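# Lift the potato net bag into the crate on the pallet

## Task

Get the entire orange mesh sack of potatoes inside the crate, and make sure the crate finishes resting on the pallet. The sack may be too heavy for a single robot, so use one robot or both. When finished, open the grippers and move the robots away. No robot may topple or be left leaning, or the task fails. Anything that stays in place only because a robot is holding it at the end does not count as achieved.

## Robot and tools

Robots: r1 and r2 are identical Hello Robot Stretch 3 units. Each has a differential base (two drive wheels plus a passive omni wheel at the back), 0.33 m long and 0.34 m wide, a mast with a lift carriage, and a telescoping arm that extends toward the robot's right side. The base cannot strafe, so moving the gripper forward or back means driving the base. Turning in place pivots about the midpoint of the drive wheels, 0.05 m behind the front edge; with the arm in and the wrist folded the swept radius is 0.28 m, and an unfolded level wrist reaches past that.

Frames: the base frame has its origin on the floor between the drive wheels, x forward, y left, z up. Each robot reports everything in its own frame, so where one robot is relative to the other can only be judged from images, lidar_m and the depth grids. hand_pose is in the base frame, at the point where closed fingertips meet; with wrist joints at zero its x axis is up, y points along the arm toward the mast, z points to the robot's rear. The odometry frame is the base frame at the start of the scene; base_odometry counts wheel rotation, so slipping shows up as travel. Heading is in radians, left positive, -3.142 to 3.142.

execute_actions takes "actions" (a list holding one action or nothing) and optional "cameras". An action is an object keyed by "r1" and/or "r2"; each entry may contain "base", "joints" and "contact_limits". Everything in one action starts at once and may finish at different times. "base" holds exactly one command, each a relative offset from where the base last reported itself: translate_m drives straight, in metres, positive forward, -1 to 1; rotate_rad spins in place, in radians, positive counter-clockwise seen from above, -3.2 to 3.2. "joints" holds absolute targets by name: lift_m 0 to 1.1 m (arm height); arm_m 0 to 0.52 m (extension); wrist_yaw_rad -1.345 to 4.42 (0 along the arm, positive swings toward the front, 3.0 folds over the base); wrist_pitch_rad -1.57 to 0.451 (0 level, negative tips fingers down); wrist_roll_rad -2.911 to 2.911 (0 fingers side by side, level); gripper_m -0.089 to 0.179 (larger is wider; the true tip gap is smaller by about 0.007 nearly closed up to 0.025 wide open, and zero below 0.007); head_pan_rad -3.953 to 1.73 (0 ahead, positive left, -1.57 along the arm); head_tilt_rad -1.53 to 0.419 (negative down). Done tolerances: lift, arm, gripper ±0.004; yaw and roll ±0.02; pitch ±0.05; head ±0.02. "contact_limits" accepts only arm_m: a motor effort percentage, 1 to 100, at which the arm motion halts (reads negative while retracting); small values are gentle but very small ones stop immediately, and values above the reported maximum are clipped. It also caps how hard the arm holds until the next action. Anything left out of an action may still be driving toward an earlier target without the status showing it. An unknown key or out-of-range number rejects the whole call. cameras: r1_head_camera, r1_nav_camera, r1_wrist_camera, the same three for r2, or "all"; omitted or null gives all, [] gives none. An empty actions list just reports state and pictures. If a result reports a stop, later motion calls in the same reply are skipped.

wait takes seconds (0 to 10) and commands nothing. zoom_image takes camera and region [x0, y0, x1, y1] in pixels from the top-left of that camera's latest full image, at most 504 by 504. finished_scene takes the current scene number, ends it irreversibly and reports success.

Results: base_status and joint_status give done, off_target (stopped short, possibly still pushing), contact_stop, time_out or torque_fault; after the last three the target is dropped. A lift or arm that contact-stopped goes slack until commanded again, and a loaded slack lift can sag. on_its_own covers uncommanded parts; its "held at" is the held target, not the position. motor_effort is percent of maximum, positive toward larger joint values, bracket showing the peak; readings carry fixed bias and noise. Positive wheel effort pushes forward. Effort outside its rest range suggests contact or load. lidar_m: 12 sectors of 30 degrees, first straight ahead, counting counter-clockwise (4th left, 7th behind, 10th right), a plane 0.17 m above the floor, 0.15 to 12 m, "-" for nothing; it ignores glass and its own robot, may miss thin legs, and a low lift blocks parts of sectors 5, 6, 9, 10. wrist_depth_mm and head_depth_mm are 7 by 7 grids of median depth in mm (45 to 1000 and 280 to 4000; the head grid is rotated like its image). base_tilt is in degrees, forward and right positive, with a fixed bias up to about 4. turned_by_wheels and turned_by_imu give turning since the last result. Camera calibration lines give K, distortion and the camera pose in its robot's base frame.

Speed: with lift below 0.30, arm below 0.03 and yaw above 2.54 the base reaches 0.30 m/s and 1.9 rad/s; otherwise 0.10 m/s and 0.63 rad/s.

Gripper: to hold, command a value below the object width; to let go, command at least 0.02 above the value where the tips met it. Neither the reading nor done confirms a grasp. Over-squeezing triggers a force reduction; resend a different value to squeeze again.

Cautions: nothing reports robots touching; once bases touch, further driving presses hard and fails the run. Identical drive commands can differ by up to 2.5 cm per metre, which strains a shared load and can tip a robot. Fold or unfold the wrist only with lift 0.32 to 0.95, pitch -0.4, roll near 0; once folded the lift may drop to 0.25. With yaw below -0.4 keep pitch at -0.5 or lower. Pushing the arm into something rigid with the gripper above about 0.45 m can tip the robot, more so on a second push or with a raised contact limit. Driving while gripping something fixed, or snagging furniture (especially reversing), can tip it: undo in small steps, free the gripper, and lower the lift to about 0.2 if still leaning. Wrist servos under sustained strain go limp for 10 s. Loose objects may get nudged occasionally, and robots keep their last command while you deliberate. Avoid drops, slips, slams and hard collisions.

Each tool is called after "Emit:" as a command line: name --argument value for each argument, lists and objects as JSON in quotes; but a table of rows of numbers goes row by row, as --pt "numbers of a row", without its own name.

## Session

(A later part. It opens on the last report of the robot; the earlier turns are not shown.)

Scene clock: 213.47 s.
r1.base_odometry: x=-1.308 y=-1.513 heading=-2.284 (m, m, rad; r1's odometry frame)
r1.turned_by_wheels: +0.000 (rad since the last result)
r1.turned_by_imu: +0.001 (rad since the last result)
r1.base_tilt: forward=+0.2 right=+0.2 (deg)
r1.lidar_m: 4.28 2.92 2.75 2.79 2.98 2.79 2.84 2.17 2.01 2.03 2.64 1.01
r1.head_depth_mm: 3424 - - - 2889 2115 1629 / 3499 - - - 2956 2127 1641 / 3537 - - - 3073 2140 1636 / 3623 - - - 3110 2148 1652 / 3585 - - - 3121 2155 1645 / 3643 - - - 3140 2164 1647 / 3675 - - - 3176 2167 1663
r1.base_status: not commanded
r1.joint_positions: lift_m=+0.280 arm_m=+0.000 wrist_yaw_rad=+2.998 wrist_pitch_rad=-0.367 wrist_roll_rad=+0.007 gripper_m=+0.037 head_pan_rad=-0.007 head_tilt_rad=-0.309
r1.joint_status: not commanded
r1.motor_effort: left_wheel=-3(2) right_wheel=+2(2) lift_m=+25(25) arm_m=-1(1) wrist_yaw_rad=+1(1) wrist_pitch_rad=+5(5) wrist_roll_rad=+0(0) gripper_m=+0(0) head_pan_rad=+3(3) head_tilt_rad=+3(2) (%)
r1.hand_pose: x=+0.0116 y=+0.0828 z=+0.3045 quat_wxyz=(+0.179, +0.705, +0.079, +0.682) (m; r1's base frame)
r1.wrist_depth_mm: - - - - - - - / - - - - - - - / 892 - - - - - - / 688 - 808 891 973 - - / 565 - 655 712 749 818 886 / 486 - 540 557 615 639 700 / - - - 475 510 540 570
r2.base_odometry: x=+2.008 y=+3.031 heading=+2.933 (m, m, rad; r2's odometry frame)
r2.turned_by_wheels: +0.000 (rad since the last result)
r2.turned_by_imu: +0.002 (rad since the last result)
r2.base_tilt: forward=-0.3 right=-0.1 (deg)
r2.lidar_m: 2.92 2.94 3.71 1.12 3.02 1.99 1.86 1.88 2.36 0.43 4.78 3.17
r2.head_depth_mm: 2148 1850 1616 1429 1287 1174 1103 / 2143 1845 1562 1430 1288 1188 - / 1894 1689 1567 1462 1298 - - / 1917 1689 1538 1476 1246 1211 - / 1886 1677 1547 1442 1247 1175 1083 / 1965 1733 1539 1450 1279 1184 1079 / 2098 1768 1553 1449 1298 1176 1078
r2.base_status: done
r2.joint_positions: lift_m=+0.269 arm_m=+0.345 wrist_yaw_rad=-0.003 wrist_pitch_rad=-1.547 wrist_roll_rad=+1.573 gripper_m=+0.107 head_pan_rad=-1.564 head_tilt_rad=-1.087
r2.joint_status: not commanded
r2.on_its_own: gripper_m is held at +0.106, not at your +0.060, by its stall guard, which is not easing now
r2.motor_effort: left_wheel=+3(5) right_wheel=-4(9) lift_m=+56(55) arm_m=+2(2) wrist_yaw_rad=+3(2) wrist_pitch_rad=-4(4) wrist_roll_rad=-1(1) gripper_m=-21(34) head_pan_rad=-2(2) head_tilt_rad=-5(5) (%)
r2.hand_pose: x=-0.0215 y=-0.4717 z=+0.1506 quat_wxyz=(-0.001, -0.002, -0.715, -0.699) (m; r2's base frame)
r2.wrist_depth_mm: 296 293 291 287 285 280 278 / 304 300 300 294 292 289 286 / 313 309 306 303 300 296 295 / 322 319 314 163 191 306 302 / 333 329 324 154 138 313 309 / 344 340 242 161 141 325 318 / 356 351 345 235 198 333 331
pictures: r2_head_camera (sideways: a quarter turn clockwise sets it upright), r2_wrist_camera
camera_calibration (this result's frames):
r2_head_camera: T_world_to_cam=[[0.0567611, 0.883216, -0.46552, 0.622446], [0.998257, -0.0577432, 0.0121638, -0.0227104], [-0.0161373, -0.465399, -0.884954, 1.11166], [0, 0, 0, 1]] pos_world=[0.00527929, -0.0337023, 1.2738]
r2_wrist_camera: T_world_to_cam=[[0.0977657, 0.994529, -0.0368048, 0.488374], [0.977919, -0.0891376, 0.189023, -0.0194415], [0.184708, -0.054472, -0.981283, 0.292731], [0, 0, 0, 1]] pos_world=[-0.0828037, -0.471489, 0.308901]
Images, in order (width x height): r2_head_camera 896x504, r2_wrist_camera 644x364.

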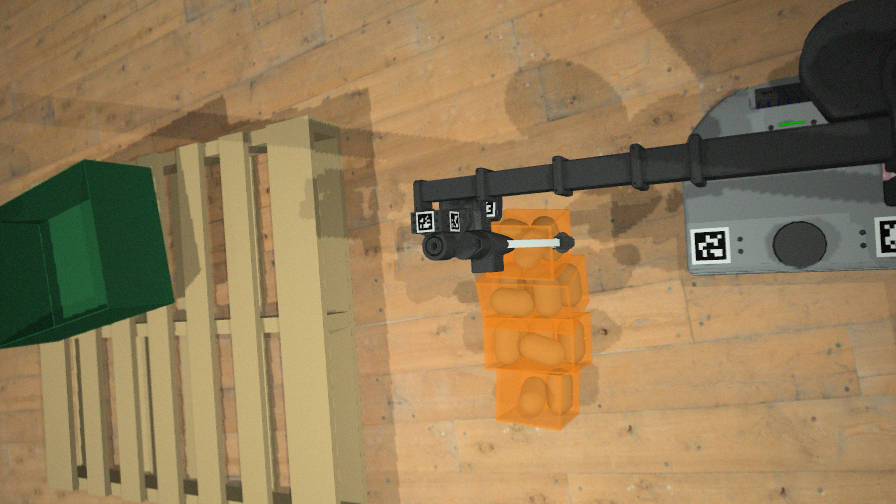

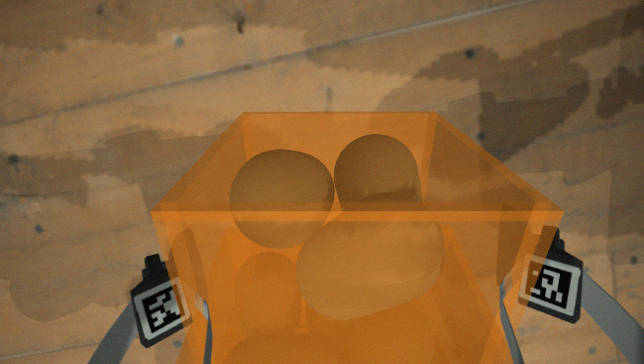

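Emit:
execute_actions --actions '[{"r2":{"joints":{"gripper_m":0.179,"lift_m":0.2}}}]' --cameras '[]'

Emit:
execute_actions --actions '[{"r2":{"joints":{"lift_m":0.5}}}]' --cameras '[]'

Emit:
execute_actions --actions '[{"r2":{"base":{"translate_m":-0.6},"joints":{"arm_m":0,"gripper_m":0.0}}}]' --cameras '[]'

Emit:
execute_actions --actions '[{"r2":{"base":{"rotate_rad":1.545},"joints":{"wrist_roll_rad":0}}}]' --cameras '[]'

Emit:
execute_actions --actions '[{"r2":{"base":{"translate_m":-1.0}}}]' --cameras '["r2_head_camera","r2_nav_camera","r1_nav_camera"]'

Scene clock: 222.53 s.
r1.base_odometry: x=-1.308 y=-1.513 heading=-2.284 (m, m, rad; r1's odometry frame)
r1.turned_by_wheels: +0.000 (rad since the last result)
r1.turned_by_imu: +0.000 (rad since the last result)
r1.base_tilt: forward=+0.1 right=+0.4 (deg)
r1.lidar_m: 4.30 2.94 2.74 2.79 2.99 2.79 2.85 2.17 2.00 2.04 2.64 1.01
r1.head_depth_mm: 3473 - - - 2882 2109 1632 / 3468 - - - 2941 2132 1629 / 3583 - - - 3078 2133 1643 / 3652 - - - 3111 2139 1642 / 3611 - - - 3087 2153 1645 / 3609 - - - 3147 2178 1651 / 3592 - - - 3151 2167 1657
r1.base_status: not commanded
r1.joint_positions: lift_m=+0.280 arm_m=+0.000 wrist_yaw_rad=+2.998 wrist_pitch_rad=-0.367 wrist_roll_rad=+0.007 gripper_m=+0.037 head_pan_rad=-0.007 head_tilt_rad=-0.309
r1.joint_status: not commanded
r1.motor_effort: left_wheel=-3(2) right_wheel=+2(2) lift_m=+25(25) arm_m=-1(1) wrist_yaw_rad=+0(2) wrist_pitch_rad=+5(5) wrist_roll_rad=+0(0) gripper_m=+0(0) head_pan_rad=+3(3) head_tilt_rad=+4(3) (%)
r1.hand_pose: x=+0.0116 y=+0.0828 z=+0.3045 quat_wxyz=(+0.179, +0.705, +0.079, +0.682) (m; r1's base frame)
r1.wrist_depth_mm: - - - - - - - / - - - - - - - / 882 - - - - - - / 684 - 822 898 972 - - / 569 - 667 711 756 808 900 / 491 - 549 551 617 641 692 / - - - 479 514 533 570
r2.base_odometry: x=+2.008 y=+3.031 heading=+2.932 (m, m, rad; r2's odometry frame)
r2.turned_by_wheels: -0.001 (rad since the last result)
r2.turned_by_imu: +0.000 (rad since the last result)
r2.base_tilt: forward=-0.4 right=+0.0 (deg)
r2.lidar_m: 2.91 2.94 3.71 1.12 3.05 2.00 1.86 1.87 2.35 1.54 4.79 3.19
r2.head_depth_mm: 2160 1843 1608 1432 1288 1176 1099 / 2170 1848 1583 1429 1288 1184 - / 1871 1688 1565 1462 1291 - - / 1921 1684 1532 1475 1256 1207 - / 1912 1683 1538 1441 1244 1173 1076 / 2020 1769 1554 1454 1276 1179 1076 / 2109 1755 1539 1439 1303 1177 1081
r2.base_status: not commanded
r2.joint_positions: lift_m=+0.201 arm_m=+0.345 wrist_yaw_rad=-0.002 wrist_pitch_rad=-1.541 wrist_roll_rad=+1.582 gripper_m=+0.179 head_pan_rad=-1.564 head_tilt_rad=-1.087
r2.joint_status: all done
r2.motor_effort: left_wheel=-12(11) right_wheel=+9(11) lift_m=+7(50) arm_m=+2(2) wrist_yaw_rad=+3(3) wrist_pitch_rad=-5(7) wrist_roll_rad=-4(4) gripper_m=+0(88) head_pan_rad=-2(2) head_tilt_rad=-6(5) (%)
r2.hand_pose: x=-0.0215 y=-0.4730 z=+0.0828 quat_wxyz=(-0.005, -0.005, -0.717, -0.697) (m; r2's base frame)
r2.wrist_depth_mm: 235 232 229 226 223 220 218 / 242 239 234 232 230 226 223 / 248 246 242 238 234 233 229 / 256 254 151 153 137 239 235 / 265 260 257 140 128 245 240 / 272 - 262 147 213 252 - / 282 278 271 208 174 260 257
pictures: none
No camera images: the call's "cameras" was empty. Leave "cameras" out to get every camera's image.

Scene clock: 226.10 s.
r1.base_odometry: x=-1.308 y=-1.513 heading=-2.284 (m, m, rad; r1's odometry frame)
r1.turned_by_wheels: +0.000 (rad since the last result)
r1.turned_by_imu: +0.000 (rad since the last result)
r1.base_tilt: forward=+0.2 right=+0.3 (deg)
r1.lidar_m: 4.30 2.92 2.74 2.78 2.98 2.79 2.85 2.17 2.01 2.04 2.64 1.01
r1.head_depth_mm: 3444 - - - 2863 2134 1627 / 3491 - - - 2956 2149 1639 / 3560 - - - 3080 2158 1629 / 3658 - - - 3085 2153 1651 / 3649 - - - 3106 2155 1648 / 3602 - - - 3134 2155 1655 / 3586 - - - 3164 2175 1663
r1.base_status: not commanded
r1.joint_positions: lift_m=+0.280 arm_m=+0.000 wrist_yaw_rad=+2.998 wrist_pitch_rad=-0.367 wrist_roll_rad=+0.007 gripper_m=+0.037 head_pan_rad=-0.007 head_tilt_rad=-0.309
r1.joint_status: not commanded
r1.motor_effort: left_wheel=-3(2) right_wheel=+2(2) lift_m=+25(26) arm_m=-1(1) wrist_yaw_rad=+1(1) wrist_pitch_rad=+5(5) wrist_roll_rad=+0(0) gripper_m=+0(0) head_pan_rad=+3(4) head_tilt_rad=+3(3) (%)
r1.hand_pose: x=+0.0116 y=+0.0828 z=+0.3045 quat_wxyz=(+0.179, +0.705, +0.079, +0.682) (m; r1's base frame)
r1.wrist_depth_mm: - - - - - - - / - - - - - - - / 879 - - - - - - / 694 - 821 887 982 - - / 576 - 665 716 737 797 899 / 478 - 548 559 614 643 697 / - - - 476 514 535 568
r2.base_odometry: x=+2.008 y=+3.031 heading=+2.933 (m, m, rad; r2's odometry frame)
r2.turned_by_wheels: +0.000 (rad since the last result)
r2.turned_by_imu: +0.001 (rad since the last result)
r2.base_tilt: forward=-0.4 right=-0.1 (deg)
r2.lidar_m: 2.91 2.94 3.74 1.12 3.04 1.99 1.86 1.88 2.36 1.54 4.79 3.15
r2.head_depth_mm: 2161 1853 1608 1439 1295 1174 1103 / 2178 1843 1573 1441 1300 1194 - / 1884 1699 1519 1413 1297 - - / 1924 1674 1528 1412 1260 1207 - / 1896 1676 1543 1446 1250 1175 1082 / 2023 1757 1558 1447 1279 1176 1080 / 2114 1761 1552 1446 1300 1173 1076
r2.base_status: not commanded
r2.joint_positions: lift_m=+0.499 arm_m=+0.345 wrist_yaw_rad=-0.002 wrist_pitch_rad=-1.556 wrist_roll_rad=+1.576 gripper_m=+0.179 head_pan_rad=-1.564 head_tilt_rad=-1.087
r2.joint_status: all done
r2.motor_effort: left_wheel=-3(12) right_wheel=+1(9) lift_m=+44(51) arm_m=+2(2) wrist_yaw_rad=+2(3) wrist_pitch_rad=-2(6) wrist_roll_rad=-2(4) gripper_m=+0(1) head_pan_rad=-2(2) head_tilt_rad=-5(5) (%)
r2.hand_pose: x=-0.0215 y=-0.4693 z=+0.3813 quat_wxyz=(-0.002, -0.003, -0.712, -0.702) (m; r2's base frame)
r2.wrist_depth_mm: 514 511 509 500 497 497 - / 530 522 518 511 509 505 - / 546 541 534 524 519 521 - / 561 557 547 501 539 534 - / 571 570 558 457 553 549 544 / 587 589 582 478 565 564 - / 598 614 601 538 587 581 585
pictures: none
No camera images: the call's "cameras" was empty. Leave "cameras" out to get every camera's image.

Scene clock: 233.10 s.
r1.base_odometry: x=-1.308 y=-1.513 heading=-2.284 (m, m, rad; r1's odometry frame)
r1.turned_by_wheels: +0.000 (rad since the last result)
r1.turned_by_imu: +0.001 (rad since the last result)
r1.base_tilt: forward=+0.1 right=+0.3 (deg)
r1.lidar_m: 4.29 2.93 2.74 2.79 2.98 2.80 2.84 2.16 2.01 2.04 1.21 2.69
r1.head_depth_mm: 3440 - - - 2859 2141 1636 / 3440 - - - 2960 2142 1635 / 3583 - - - 3105 2137 1632 / 3655 - - - 3118 2160 1636 / 3630 - - - 3116 2169 1657 / 3549 - - - 3124 2150 1649 / 3580 - - - 3136 2162 1652
r1.base_status: not commanded
r1.joint_positions: lift_m=+0.280 arm_m=+0.000 wrist_yaw_rad=+2.998 wrist_pitch_rad=-0.367 wrist_roll_rad=+0.007 gripper_m=+0.037 head_pan_rad=-0.007 head_tilt_rad=-0.309
r1.joint_status: not commanded
r1.motor_effort: left_wheel=-3(3) right_wheel=+2(2) lift_m=+25(25) arm_m=-1(1) wrist_yaw_rad=+1(2) wrist_pitch_rad=+5(5) wrist_roll_rad=+0(0) gripper_m=+0(0) head_pan_rad=+3(3) head_tilt_rad=+2(2) (%)
r1.hand_pose: x=+0.0116 y=+0.0828 z=+0.3045 quat_wxyz=(+0.179, +0.705, +0.079, +0.682) (m; r1's base frame)
r1.wrist_depth_mm: - - - - - - - / - - - - - - - / 888 - - - - - - / 695 - 798 897 - - - / 568 - 680 701 750 812 895 / 482 - 546 554 610 648 684 / - - - 475 513 541 573
r2.base_odometry: x=+2.595 y=+2.907 heading=+2.933 (m, m, rad; r2's odometry frame)
r2.turned_by_wheels: +0.000 (rad since the last result)
r2.turned_by_imu: -0.002 (rad since the last result)
r2.base_tilt: forward=-0.2 right=-0.1 (deg)
r2.lidar_m: 3.50 3.55 1.28 3.87 2.08 1.33 1.26 1.28 1.60 1.64 1.64 3.83
r2.head_depth_mm: 2142 1833 1622 1431 1287 1166 1103 / 2175 1871 1626 1442 1304 1189 - / 2157 1854 1624 1439 1313 - - / 2175 1844 1620 1440 1295 1197 - / 2158 1871 1634 1449 1299 1181 1078 / 1963 1672 1552 1445 1301 1172 1082 / 1914 1661 1539 1450 1303 1179 1076
r2.base_status: done
r2.joint_positions: lift_m=+0.499 arm_m=+0.003 wrist_yaw_rad=-0.002 wrist_pitch_rad=-1.556 wrist_roll_rad=+1.574 gripper_m=+0.000 head_pan_rad=-1.564 head_tilt_rad=-1.087
r2.joint_status: all done
joint sent to its limit — the command would take r2.arm_m past its lower limit, so that joint was sent only as far as its limit.
r2.motor_effort: left_wheel=-1(10) right_wheel=+1(2) lift_m=+44(44) arm_m=-2(5) wrist_yaw_rad=+2(3) wrist_pitch_rad=-1(1) wrist_roll_rad=-1(2) gripper_m=-2(88) head_pan_rad=-3(3) head_tilt_rad=-5(6) (%)
r2.hand_pose: x=-0.0215 y=-0.1273 z=+0.3813 quat_wxyz=(-0.002, -0.002, -0.712, -0.702) (m; r2's base frame)
r2.wrist_depth_mm: 513 511 510 500 - - 487 / 532 522 521 - - - 498 / 550 546 533 - - - - / 559 553 550 542 - - 529 / 580 574 568 559 560 554 546 / 599 586 580 - 567 567 557 / 619 609 602 600 596 583 572
pictures: none
No camera images: the call's "cameras" was empty. Leave "cameras" out to get every camera's image.

Scene clock: 236.50 s.
r1.base_odometry: x=-1.308 y=-1.513 heading=-2.284 (m, m, rad; r1's odometry frame)
r1.turned_by_wheels: +0.000 (rad since the last result)
r1.turned_by_imu: +0.000 (rad since the last result)
r1.base_tilt: forward=+0.1 right=+0.3 (deg)
r1.lidar_m: 4.30 2.93 2.74 2.79 2.99 2.79 2.84 2.17 2.01 2.04 1.28 2.69
r1.head_depth_mm: 3457 - - - 2861 2125 1628 / 3450 - - - 2982 2129 1637 / 3597 - - - 3083 2136 1640 / 3690 - - - 3146 2156 1646 / 3602 - - - 3132 2144 1635 / 3597 - - - 3119 2167 1644 / 3552 - - - 3180 2167 1661
r1.base_status: not commanded
r1.joint_positions: lift_m=+0.280 arm_m=+0.000 wrist_yaw_rad=+2.998 wrist_pitch_rad=-0.367 wrist_roll_rad=+0.007 gripper_m=+0.037 head_pan_rad=-0.007 head_tilt_rad=-0.309
r1.joint_status: not commanded
r1.motor_effort: left_wheel=-2(2) right_wheel=+2(2) lift_m=+25(25) arm_m=-1(1) wrist_yaw_rad=+2(2) wrist_pitch_rad=+5(5) wrist_roll_rad=+0(0) gripper_m=+0(0) head_pan_rad=+3(3) head_tilt_rad=+2(3) (%)
r1.hand_pose: x=+0.0116 y=+0.0828 z=+0.3045 quat_wxyz=(+0.179, +0.705, +0.079, +0.682) (m; r1's base frame)
r1.wrist_depth_mm: - - - - - - - / - - - - - - - / 891 - - - - - - / 698 - 809 886 977 - - / 562 - 659 696 737 817 870 / 492 - 545 557 608 640 690 / - - - 478 507 537 569
r2.base_odometry: x=+2.595 y=+2.907 heading=-1.805 (m, m, rad; r2's odometry frame)
r2.turned_by_wheels: +1.545 (rad since the last result)
r2.turned_by_imu: +1.571 (rad since the last result)
r2.base_tilt: forward=-0.3 right=+0.0 (deg)
r2.lidar_m: 3.85 2.13 1.36 1.26 1.27 1.57 1.64 1.65 3.84 3.52 3.54 1.28
r2.head_depth_mm: 2164 1845 1614 1371 1297 1175 1102 / 2166 1846 1619 1415 1309 1196 - / 2174 1855 1631 1450 1314 - - / 2150 1849 1621 1447 1313 1192 - / 2155 1853 1625 1443 1300 1173 1079 / 2210 1867 1617 1440 1297 1178 1074 / 2194 1863 1626 1448 1301 1178 1082
r2.base_status: done
r2.joint_positions: lift_m=+0.499 arm_m=+0.003 wrist_yaw_rad=-0.002 wrist_pitch_rad=-1.556 wrist_roll_rad=+0.006 gripper_m=+0.000 head_pan_rad=-1.564 head_tilt_rad=-1.087
r2.joint_status: all done
r2.motor_effort: left_wheel=-3(11) right_wheel=+1(4) lift_m=+43(44) arm_m=-3(3) wrist_yaw_rad=+1(3) wrist_pitch_rad=-2(1) wrist_roll_rad=-2(2) gripper_m=-3(3) head_pan_rad=-2(2) head_tilt_rad=-5(5) (%)
r2.hand_pose: x=-0.0216 y=-0.1276 z=+0.3813 quat_wxyz=(+0.502, +0.494, -0.505, -0.499) (m; r2's base frame)
r2.wrist_depth_mm: 516 510 507 499 499 494 493 / 530 526 524 520 510 508 499 / 545 540 532 525 528 518 516 / 555 553 544 - - 534 534 / 568 570 568 - - 550 552 / 595 587 581 - - 568 561 / 611 604 602 597 - 579 580
pictures: none
No camera images: the call's "cameras" was empty. Leave "cameras" out to get every camera's image.

Scene clock: 247.50 s.
r1.base_odometry: x=-1.308 y=-1.513 heading=-2.284 (m, m, rad; r1's odometry frame)
r1.turned_by_wheels: +0.000 (rad since the last result)
r1.turned_by_imu: +0.001 (rad since the last result)
r1.base_tilt: forward=+0.1 right=+0.2 (deg)
r1.lidar_m: 4.30 2.93 2.74 2.79 2.99 2.80 2.85 2.16 2.01 2.04 2.21 2.69
r1.head_depth_mm: 3443 - - - 2902 2137 1634 / 3464 - - - 2948 2139 1639 / 3652 - - - 3099 2120 1638 / 3698 - - - 3144 2151 1647 / 3666 - - - 3082 2159 1639 / 3604 - - - 3145 2177 1660 / 3522 - - - 3155 2163 1655
r1.base_status: not commanded
r1.joint_positions: lift_m=+0.280 arm_m=+0.000 wrist_yaw_rad=+2.998 wrist_pitch_rad=-0.367 wrist_roll_rad=+0.007 gripper_m=+0.037 head_pan_rad=-0.007 head_tilt_rad=-0.309
r1.joint_status: not commanded
r1.motor_effort: left_wheel=-2(2) right_wheel=+2(2) lift_m=+25(25) arm_m=-1(1) wrist_yaw_rad=+1(1) wrist_pitch_rad=+5(5) wrist_roll_rad=+0(0) gripper_m=+0(0) head_pan_rad=+3(3) head_tilt_rad=+3(3) (%)
r1.hand_pose: x=+0.0116 y=+0.0828 z=+0.3045 quat_wxyz=(+0.179, +0.705, +0.079, +0.682) (m; r1's base frame)
r1.wrist_depth_mm: - - - - - - - / - - - - - - - / 885 - - - - - - / 694 - 813 896 969 - - / 569 - 662 711 746 813 896 / 484 - 548 555 620 646 695 / - - - 472 516 535 565
r2.base_odometry: x=+2.827 y=+3.879 heading=-1.806 (m, m, rad; r2's odometry frame)
r2.turned_by_wheels: +0.000 (rad since the last result)
r2.turned_by_imu: -0.005 (rad since the last result)
r2.base_tilt: forward=-0.4 right=+0.0 (deg)
r2.lidar_m: 2.22 1.84 1.22 1.11 1.12 1.37 2.75 0.69 0.78 3.67 3.68 2.22
r2.head_depth_mm: 2162 1849 1517 1315 1201 1170 1103 / 2172 1865 1510 1365 1201 1186 - / 2178 1842 1540 1376 1248 - - / 2172 1861 1488 1345 1236 1194 - / 2178 1876 1626 1448 1294 1176 1081 / 2197 1850 1629 1442 1293 1179 1079 / 2181 1878 1635 1376 1300 1179 1084
r2.base_status: done
r2.joint_positions: lift_m=+0.499 arm_m=+0.003 wrist_yaw_rad=-0.002 wrist_pitch_rad=-1.556 wrist_roll_rad=+0.006 gripper_m=+0.000 head_pan_rad=-1.564 head_tilt_rad=-1.087
r2.joint_status: not commanded
r2.motor_effort: left_wheel=-3(11) right_wheel=+1(1) lift_m=+44(44) arm_m=-2(3) wrist_yaw_rad=+2(2) wrist_pitch_rad=-1(1) wrist_roll_rad=-2(2) gripper_m=-3(2) head_pan_rad=-3(2) head_tilt_rad=-5(5) (%)
r2.hand_pose: x=-0.0216 y=-0.1276 z=+0.3813 quat_wxyz=(+0.502, +0.494, -0.505, -0.498) (m; r2's base frame)
r2.wrist_depth_mm: 513 508 510 392 390 392 397 / 527 528 517 514 514 512 503 / 548 538 531 529 521 524 522 / 561 556 546 - - 534 532 / 582 571 576 - - 547 548 / 591 591 580 - - 567 560 / 614 609 596 601 - 584 585
pictures: r1_nav_camera (sideways: a quarter turn counterclockwise sets it upright), r2_head_camera (sideways: a quarter turn clockwise sets it upright), r2_nav_camera (sideways: a quarter turn counterclockwise sets it upright)
camera_calibration (this result's frames):
r1_nav_camera: T_world_to_cam=[[0.374041, -0.0556995, 0.925738, -1.16613], [0.0002181, -0.99819, -0.0601468, 0.128926], [0.927412, 0.0226993, -0.373352, 0.430028], [0, 0, 0, 1]] pos_world=[0.0373379, 0.0539787, 1.24783]
r2_head_camera: T_world_to_cam=[[0.0567606, 0.883264, -0.465428, 0.622326], [0.998257, -0.0577442, 0.012157, -0.0227016], [-0.0161379, -0.465307, -0.885002, 1.11172], [0, 0, 0, 1]] pos_world=[0.00527927, -0.0336994, 1.2738]
r2_nav_camera: T_world_to_cam=[[-0.0208675, -0.862538, 0.505561, -0.605149], [-0.999605, 0.0275109, 0.00567681, 0.0468012], [-0.0188049, -0.505243, -0.862772, 1.08563], [0, 0, 0, 1]] pos_world=[0.05457, 0.0252554, 1.24232]
Images, in order (width x height): r1_nav_camera 672x504, r2_head_camera 896x504, r2_nav_camera 672x504.

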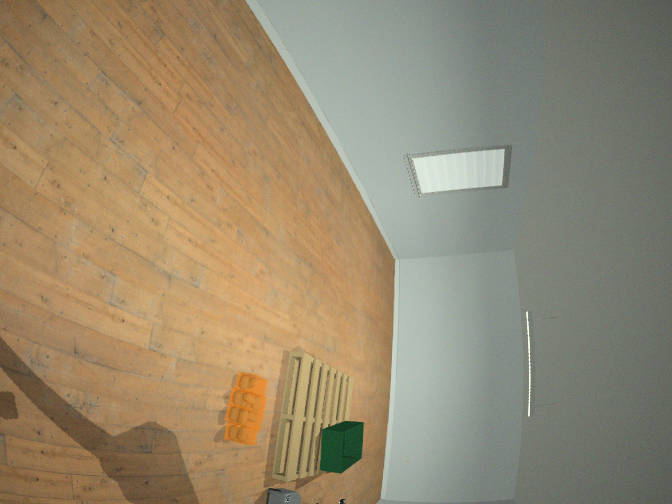

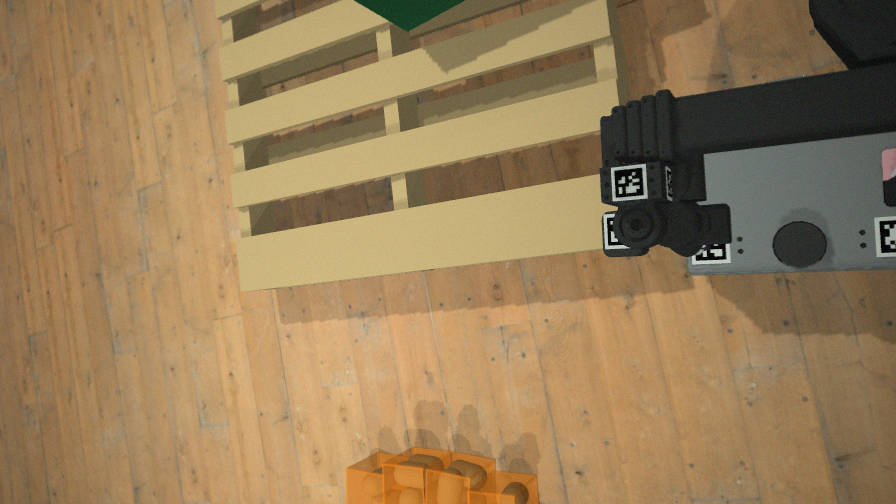

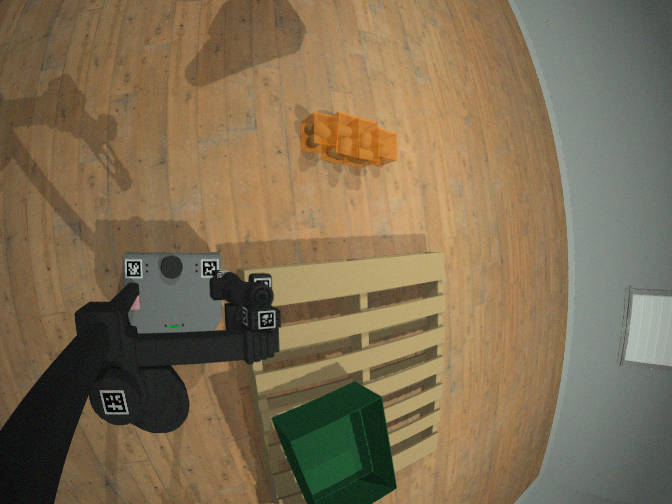

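Emit:
execute_actions --actions '[{"r2":{"base":{"translate_m":-0.75},"joints":{"lift_m":0.55}},"r1":{"base":{"rotate_rad":0.5}}}]' --cameras '["r2_head_camera","r1_nav_camera"]'

Scene clock: 262.27 s.
r1.base_odometry: x=-1.308 y=-1.513 heading=-1.784 (m, m, rad; r1's odometry frame)
r1.turned_by_wheels: +0.500 (rad since the last result)
r1.turned_by_imu: +0.503 (rad since the last result)
r1.base_tilt: forward=+0.0 right=+0.3 (deg)
r1.lidar_m: 2.94 2.74 2.78 3.00 2.80 2.84 2.19 2.01 2.03 2.59 2.69 4.42
r1.head_depth_mm: 3718 - - - 3034 2131 1623 / 3724 - - - 3069 2140 1628 / 3643 3830 - - 3097 2134 1643 / 3308 3505 3680 3836 3107 2136 1644 / 3059 3212 3323 3504 3128 2149 1645 / 2834 2943 3074 3182 3146 2162 1649 / 2644 2746 2821 2961 2959 2159 1650
r1.base_status: done
r1.joint_positions: lift_m=+0.280 arm_m=+0.000 wrist_yaw_rad=+2.998 wrist_pitch_rad=-0.367 wrist_roll_rad=+0.007 gripper_m=+0.037 head_pan_rad=-0.007 head_tilt_rad=-0.309
r1.joint_status: not commanded
r1.motor_effort: left_wheel=-2(10) right_wheel=+2(7) lift_m=+26(25) arm_m=-1(1) wrist_yaw_rad=+1(2) wrist_pitch_rad=+5(5) wrist_roll_rad=+0(0) gripper_m=+0(0) head_pan_rad=+3(3) head_tilt_rad=+3(3) (%)
r1.hand_pose: x=+0.0116 y=+0.0828 z=+0.3045 quat_wxyz=(+0.179, +0.705, +0.079, +0.682) (m; r1's base frame)
r1.wrist_depth_mm: - - - - - - - / - - - - - - - / 874 - - - - - - / 696 - 801 884 - - - / 563 - 664 698 760 816 885 / 483 - 545 554 608 639 701 / - - - 477 508 534 565
r2.base_odometry: x=+3.002 y=+4.609 heading=-1.806 (m, m, rad; r2's odometry frame)
r2.turned_by_wheels: +0.000 (rad since the last result)
r2.turned_by_imu: -0.003 (rad since the last result)
r2.base_tilt: forward=-0.4 right=-0.1 (deg)
r2.lidar_m: 2.96 1.70 1.09 0.99 1.00 1.22 2.43 3.19 0.42 0.36 0.36 4.68
r2.head_depth_mm: 2155 1837 1608 1197 1234 1176 1100 / 2169 1860 1391 1287 1200 - - / 2178 1860 1459 1302 1173 - - / 2175 1848 1491 1295 1166 1187 - / 2189 1856 1491 1273 1185 1177 1073 / 2200 1862 1530 1299 1187 1175 1079 / 2192 1889 1531 1369 1242 1178 1082
r2.base_status: done
r2.joint_positions: lift_m=+0.549 arm_m=+0.003 wrist_yaw_rad=-0.002 wrist_pitch_rad=-1.556 wrist_roll_rad=+0.006 gripper_m=+0.000 head_pan_rad=-1.564 head_tilt_rad=-1.087
r2.joint_status: all done
r2.motor_effort: left_wheel=-2(11) right_wheel=+1(2) lift_m=+44(44) arm_m=-3(2) wrist_yaw_rad=+2(2) wrist_pitch_rad=-1(1) wrist_roll_rad=-2(2) gripper_m=-4(3) head_pan_rad=-3(1) head_tilt_rad=-5(6) (%)
r2.hand_pose: x=-0.0216 y=-0.1276 z=+0.4314 quat_wxyz=(+0.502, +0.494, -0.505, -0.498) (m; r2's base frame)
r2.wrist_depth_mm: 554 465 440 437 450 540 537 / 472 481 564 565 558 553 552 / 595 584 585 576 569 571 563 / 616 603 600 - - 583 582 / 635 624 611 - - 601 598 / 644 642 634 - - 620 610 / 665 666 659 662 - 641 634
pictures: r1_nav_camera (sideways: a quarter turn counterclockwise sets it upright), r2_head_camera (sideways: a quarter turn clockwise sets it upright)
camera_calibration (this result's frames):
r1_nav_camera: T_world_to_cam=[[0.374041, -0.0556971, 0.925738, -1.16613], [0.000224279, -0.99819, -0.0601468, 0.128926], [0.927412, 0.022705, -0.373351, 0.430027], [0, 0, 0, 1]] pos_world=[0.0373376, 0.0539789, 1.24783]
r2_head_camera: T_world_to_cam=[[0.0567607, 0.883264, -0.465428, 0.622326], [0.998257, -0.0577444, 0.012157, -0.0227016], [-0.0161379, -0.465307, -0.885002, 1.11172], [0, 0, 0, 1]] pos_world=[0.00527927, -0.0336994, 1.2738]
Images, in order (width x height): r1_nav_camera 672x504, r2_head_camera 896x504.

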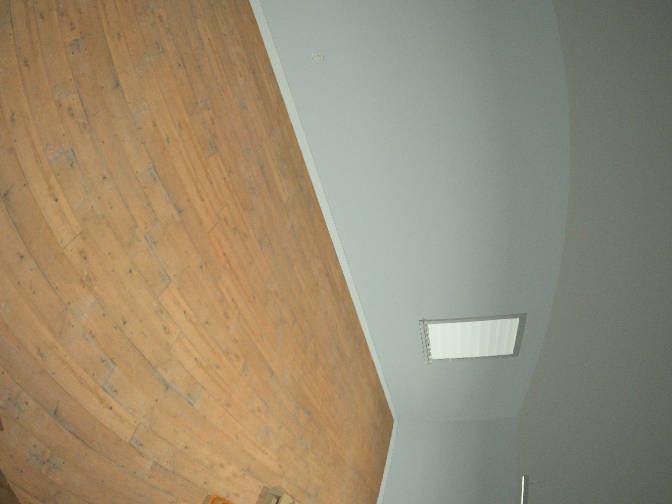

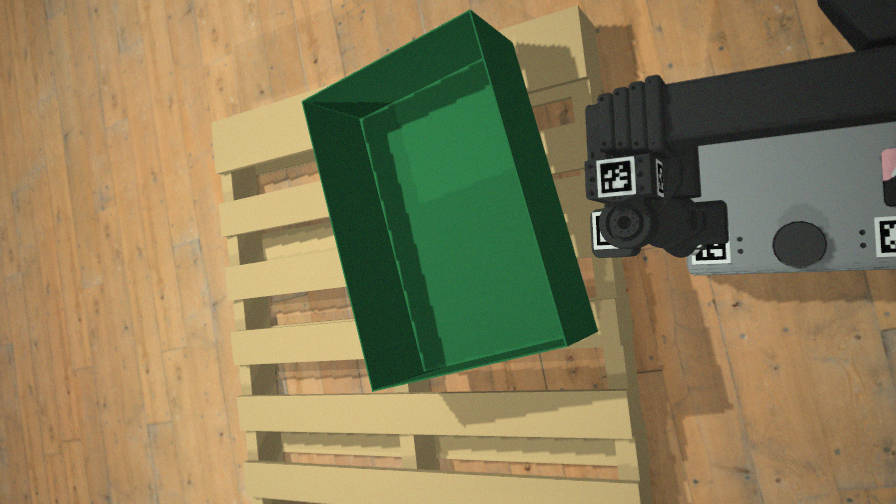

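Emit:
execute_actions --actions '[{"r2":{"base":{"translate_m":-0.1},"joints":{"lift_m":0.37}},"r1":{"base":{"rotate_rad":-1.2}}}]' --cameras '[]'

Emit:
execute_actions --actions '[{"r2":{"joints":{"arm_m":0.41}}}]' --cameras '["r2_head_camera","r1_nav_camera"]'

Scene clock: 272.73 s.
r1.base_odometry: x=-1.308 y=-1.513 heading=-2.984 (m, m, rad; r1's odometry frame)
r1.turned_by_wheels: -1.200 (rad since the last result)
r1.turned_by_imu: -1.203 (rad since the last result)
r1.base_tilt: forward=-0.1 right=+0.3 (deg)
r1.lidar_m: 2.69 5.59 3.19 2.74 2.75 3.18 2.80 2.80 2.36 2.01 2.01 2.34
r1.head_depth_mm: 2959 3016 3107 3216 3077 2114 1633 / 3397 3556 3729 3821 3067 2141 1632 / 3667 - - - 3076 2157 1634 / 3707 - - - 3135 2154 1632 / 3659 - - - 2827 2156 1655 / 3669 - - - 2845 2190 1649 / 3563 - - - 2855 2171 1660
r1.base_status: done
r1.joint_positions: lift_m=+0.280 arm_m=+0.000 wrist_yaw_rad=+2.998 wrist_pitch_rad=-0.367 wrist_roll_rad=+0.007 gripper_m=+0.037 head_pan_rad=-0.007 head_tilt_rad=-0.309
r1.joint_status: not commanded
r1.motor_effort: left_wheel=+2(12) right_wheel=-2(6) lift_m=+25(26) arm_m=-1(1) wrist_yaw_rad=+2(1) wrist_pitch_rad=+5(5) wrist_roll_rad=+0(0) gripper_m=+0(0) head_pan_rad=+3(3) head_tilt_rad=+3(3) (%)
r1.hand_pose: x=+0.0116 y=+0.0828 z=+0.3045 quat_wxyz=(+0.179, +0.705, +0.079, +0.682) (m; r1's base frame)
r1.wrist_depth_mm: - - - - - - - / - - - - - - - / 866 - - - - - - / 692 - 816 902 967 - - / 572 - 662 710 747 820 877 / 485 - 544 554 613 649 695 / - - - 479 512 536 565
r2.base_odometry: x=+3.025 y=+4.706 heading=-1.806 (m, m, rad; r2's odometry frame)
r2.turned_by_wheels: +0.000 (rad since the last result)
r2.turned_by_imu: +0.000 (rad since the last result)
r2.base_tilt: forward=-0.4 right=-0.1 (deg)
r2.lidar_m: 3.07 1.68 1.07 0.97 0.98 1.21 2.38 3.10 0.44 0.39 0.39 4.70
r2.head_depth_mm: 2187 1853 1611 1433 1296 1172 1106 / 2153 1858 1617 1227 1201 1187 - / 2194 1849 1383 1298 1181 - - / 2183 1858 1464 1304 1167 1195 - / 2189 1865 1490 1303 1165 1181 1077 / 2193 1877 1530 1270 1166 1179 1079 / 2197 1852 1518 1334 1189 1178 1082
r2.base_status: done
r2.joint_positions: lift_m=+0.371 arm_m=+0.003 wrist_yaw_rad=-0.002 wrist_pitch_rad=-1.556 wrist_roll_rad=+0.006 gripper_m=+0.000 head_pan_rad=-1.564 head_tilt_rad=-1.087
r2.joint_status: all done
r2.motor_effort: left_wheel=-2(11) right_wheel=+1(2) lift_m=+11(40) arm_m=-2(3) wrist_yaw_rad=+2(3) wrist_pitch_rad=-1(1) wrist_roll_rad=-2(2) gripper_m=-3(3) head_pan_rad=-2(1) head_tilt_rad=-5(5) (%)
r2.hand_pose: x=-0.0216 y=-0.1276 z=+0.2529 quat_wxyz=(+0.502, +0.494, -0.505, -0.498) (m; r2's base frame)
r2.wrist_depth_mm: 285 313 355 385 381 379 376 / 405 404 401 394 390 387 385 / 415 411 408 406 400 395 393 / 425 428 419 - - - 408 / 438 438 431 - - - 418 / 454 447 449 - - - 429 / 469 464 455 - - - 441
pictures: none
No camera images: the call's "cameras" was empty. Leave "cameras" out to get every camera's image.

Scene clock: 276.93 s.
r1.base_odometry: x=-1.308 y=-1.513 heading=-2.984 (m, m, rad; r1's odometry frame)
r1.turned_by_wheels: +0.000 (rad since the last result)
r1.turned_by_imu: +0.000 (rad since the last result)
r1.base_tilt: forward=+0.1 right=+0.2 (deg)
r1.lidar_m: 2.69 5.57 3.21 2.74 2.74 3.16 2.80 2.79 2.36 2.01 2.01 2.34
r1.head_depth_mm: 2936 3061 3128 3245 3083 2151 1638 / 3335 3600 3768 3883 3082 2155 1626 / 3647 - - - 3074 2141 1630 / 3633 - - - 3119 2138 1647 / 3620 - - - 2814 2174 1644 / 3589 - - - 2838 2148 1651 / 3616 - - - 2814 2153 1654
r1.base_status: not commanded
r1.joint_positions: lift_m=+0.280 arm_m=+0.000 wrist_yaw_rad=+2.998 wrist_pitch_rad=-0.367 wrist_roll_rad=+0.007 gripper_m=+0.037 head_pan_rad=-0.007 head_tilt_rad=-0.309
r1.joint_status: not commanded
r1.motor_effort: left_wheel=+3(2) right_wheel=-2(2) lift_m=+25(26) arm_m=-1(1) wrist_yaw_rad=+1(2) wrist_pitch_rad=+5(5) wrist_roll_rad=+0(0) gripper_m=+0(0) head_pan_rad=+3(3) head_tilt_rad=+3(2) (%)
r1.hand_pose: x=+0.0116 y=+0.0828 z=+0.3045 quat_wxyz=(+0.179, +0.705, +0.079, +0.682) (m; r1's base frame)
r1.wrist_depth_mm: - - - - - - - / - - - - - - - / 877 - - - - - - / 690 - 809 896 984 - - / 576 - 674 702 743 813 883 / 485 - 547 554 618 644 703 / - - - 482 511 543 573
r2.base_odometry: x=+3.025 y=+4.706 heading=-1.806 (m, m, rad; r2's odometry frame)
r2.turned_by_wheels: +0.000 (rad since the last result)
r2.turned_by_imu: +0.001 (rad since the last result)
r2.base_tilt: forward=-0.2 right=+0.0 (deg)
r2.lidar_m: 3.06 1.68 1.07 0.97 0.98 1.20 2.39 3.10 0.61 0.52 0.52 4.67
r2.head_depth_mm: 2179 1843 1600 1435 1283 1172 1109 / 2181 1851 1618 1256 1211 1189 - / 2199 1850 1385 1247 1220 - - / 2165 1854 1386 1255 1227 1208 - / 2164 1860 1385 1303 1223 1176 1071 / 2190 1867 1392 1323 1192 1182 1078 / 2187 1866 1524 1339 1193 1178 1076
r2.base_status: not commanded
r2.joint_positions: lift_m=+0.371 arm_m=+0.409 wrist_yaw_rad=-0.001 wrist_pitch_rad=-1.562 wrist_roll_rad=+0.001 gripper_m=+0.000 head_pan_rad=-1.564 head_tilt_rad=-1.087
r2.joint_status: all done
r2.motor_effort: left_wheel=-3(3) right_wheel=+2(2) lift_m=+11(11) arm_m=+9(17) wrist_yaw_rad=+2(2) wrist_pitch_rad=+0(3) wrist_roll_rad=+0(2) gripper_m=-3(3) head_pan_rad=-2(1) head_tilt_rad=-6(5) (%)
r2.hand_pose: x=-0.0216 y=-0.5325 z=+0.2531 quat_wxyz=(+0.502, +0.497, -0.502, -0.499) (m; r2's base frame)
r2.wrist_depth_mm: 270 270 267 264 262 261 257 / 277 277 274 271 270 267 256 / 288 285 281 279 276 197 133 / 293 294 289 266 161 115 103 / 301 300 203 135 109 404 293 / 248 163 119 105 302 386 303 / 131 121 327 343 318 335 313
pictures: r1_nav_camera (sideways: a quarter turn counterclockwise sets it upright), r2_head_camera (sideways: a quarter turn clockwise sets it upright)
camera_calibration (this result's frames):
r1_nav_camera: T_world_to_cam=[[0.374041, -0.0556941, 0.925739, -1.16613], [0.000232372, -0.99819, -0.0601468, 0.128926], [0.927412, 0.0227125, -0.37335, 0.430026], [0, 0, 0, 1]] pos_world=[0.0373373, 0.0539791, 1.24783]
r2_head_camera: T_world_to_cam=[[0.0567606, 0.883269, -0.465419, 0.622315], [0.998257, -0.0577445, 0.0121564, -0.0227008], [-0.016138, -0.465298, -0.885007, 1.11172], [0, 0, 0, 1]] pos_world=[0.00527927, -0.0336991, 1.2738]
Images, in order (width x height): r1_nav_camera 672x504, r2_head_camera 896x504.

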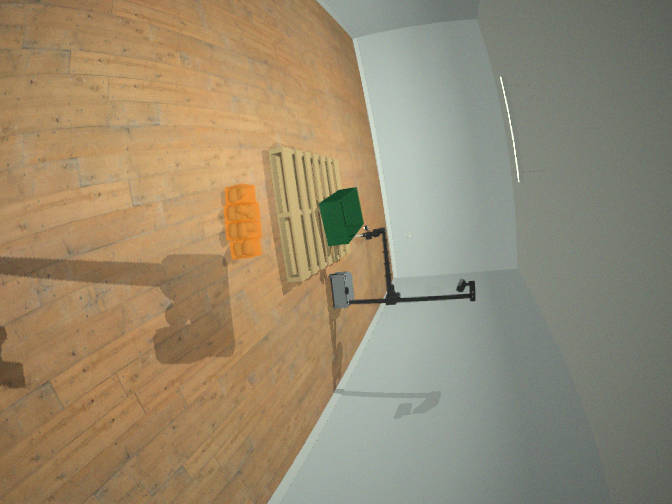

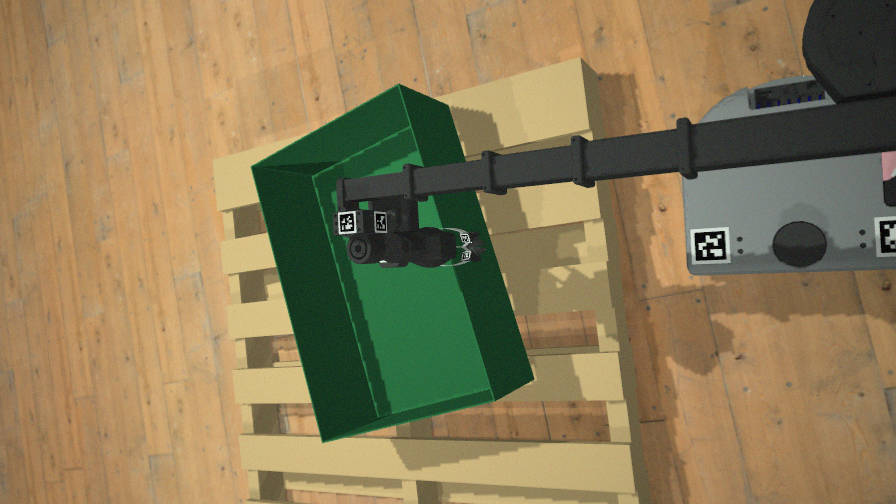

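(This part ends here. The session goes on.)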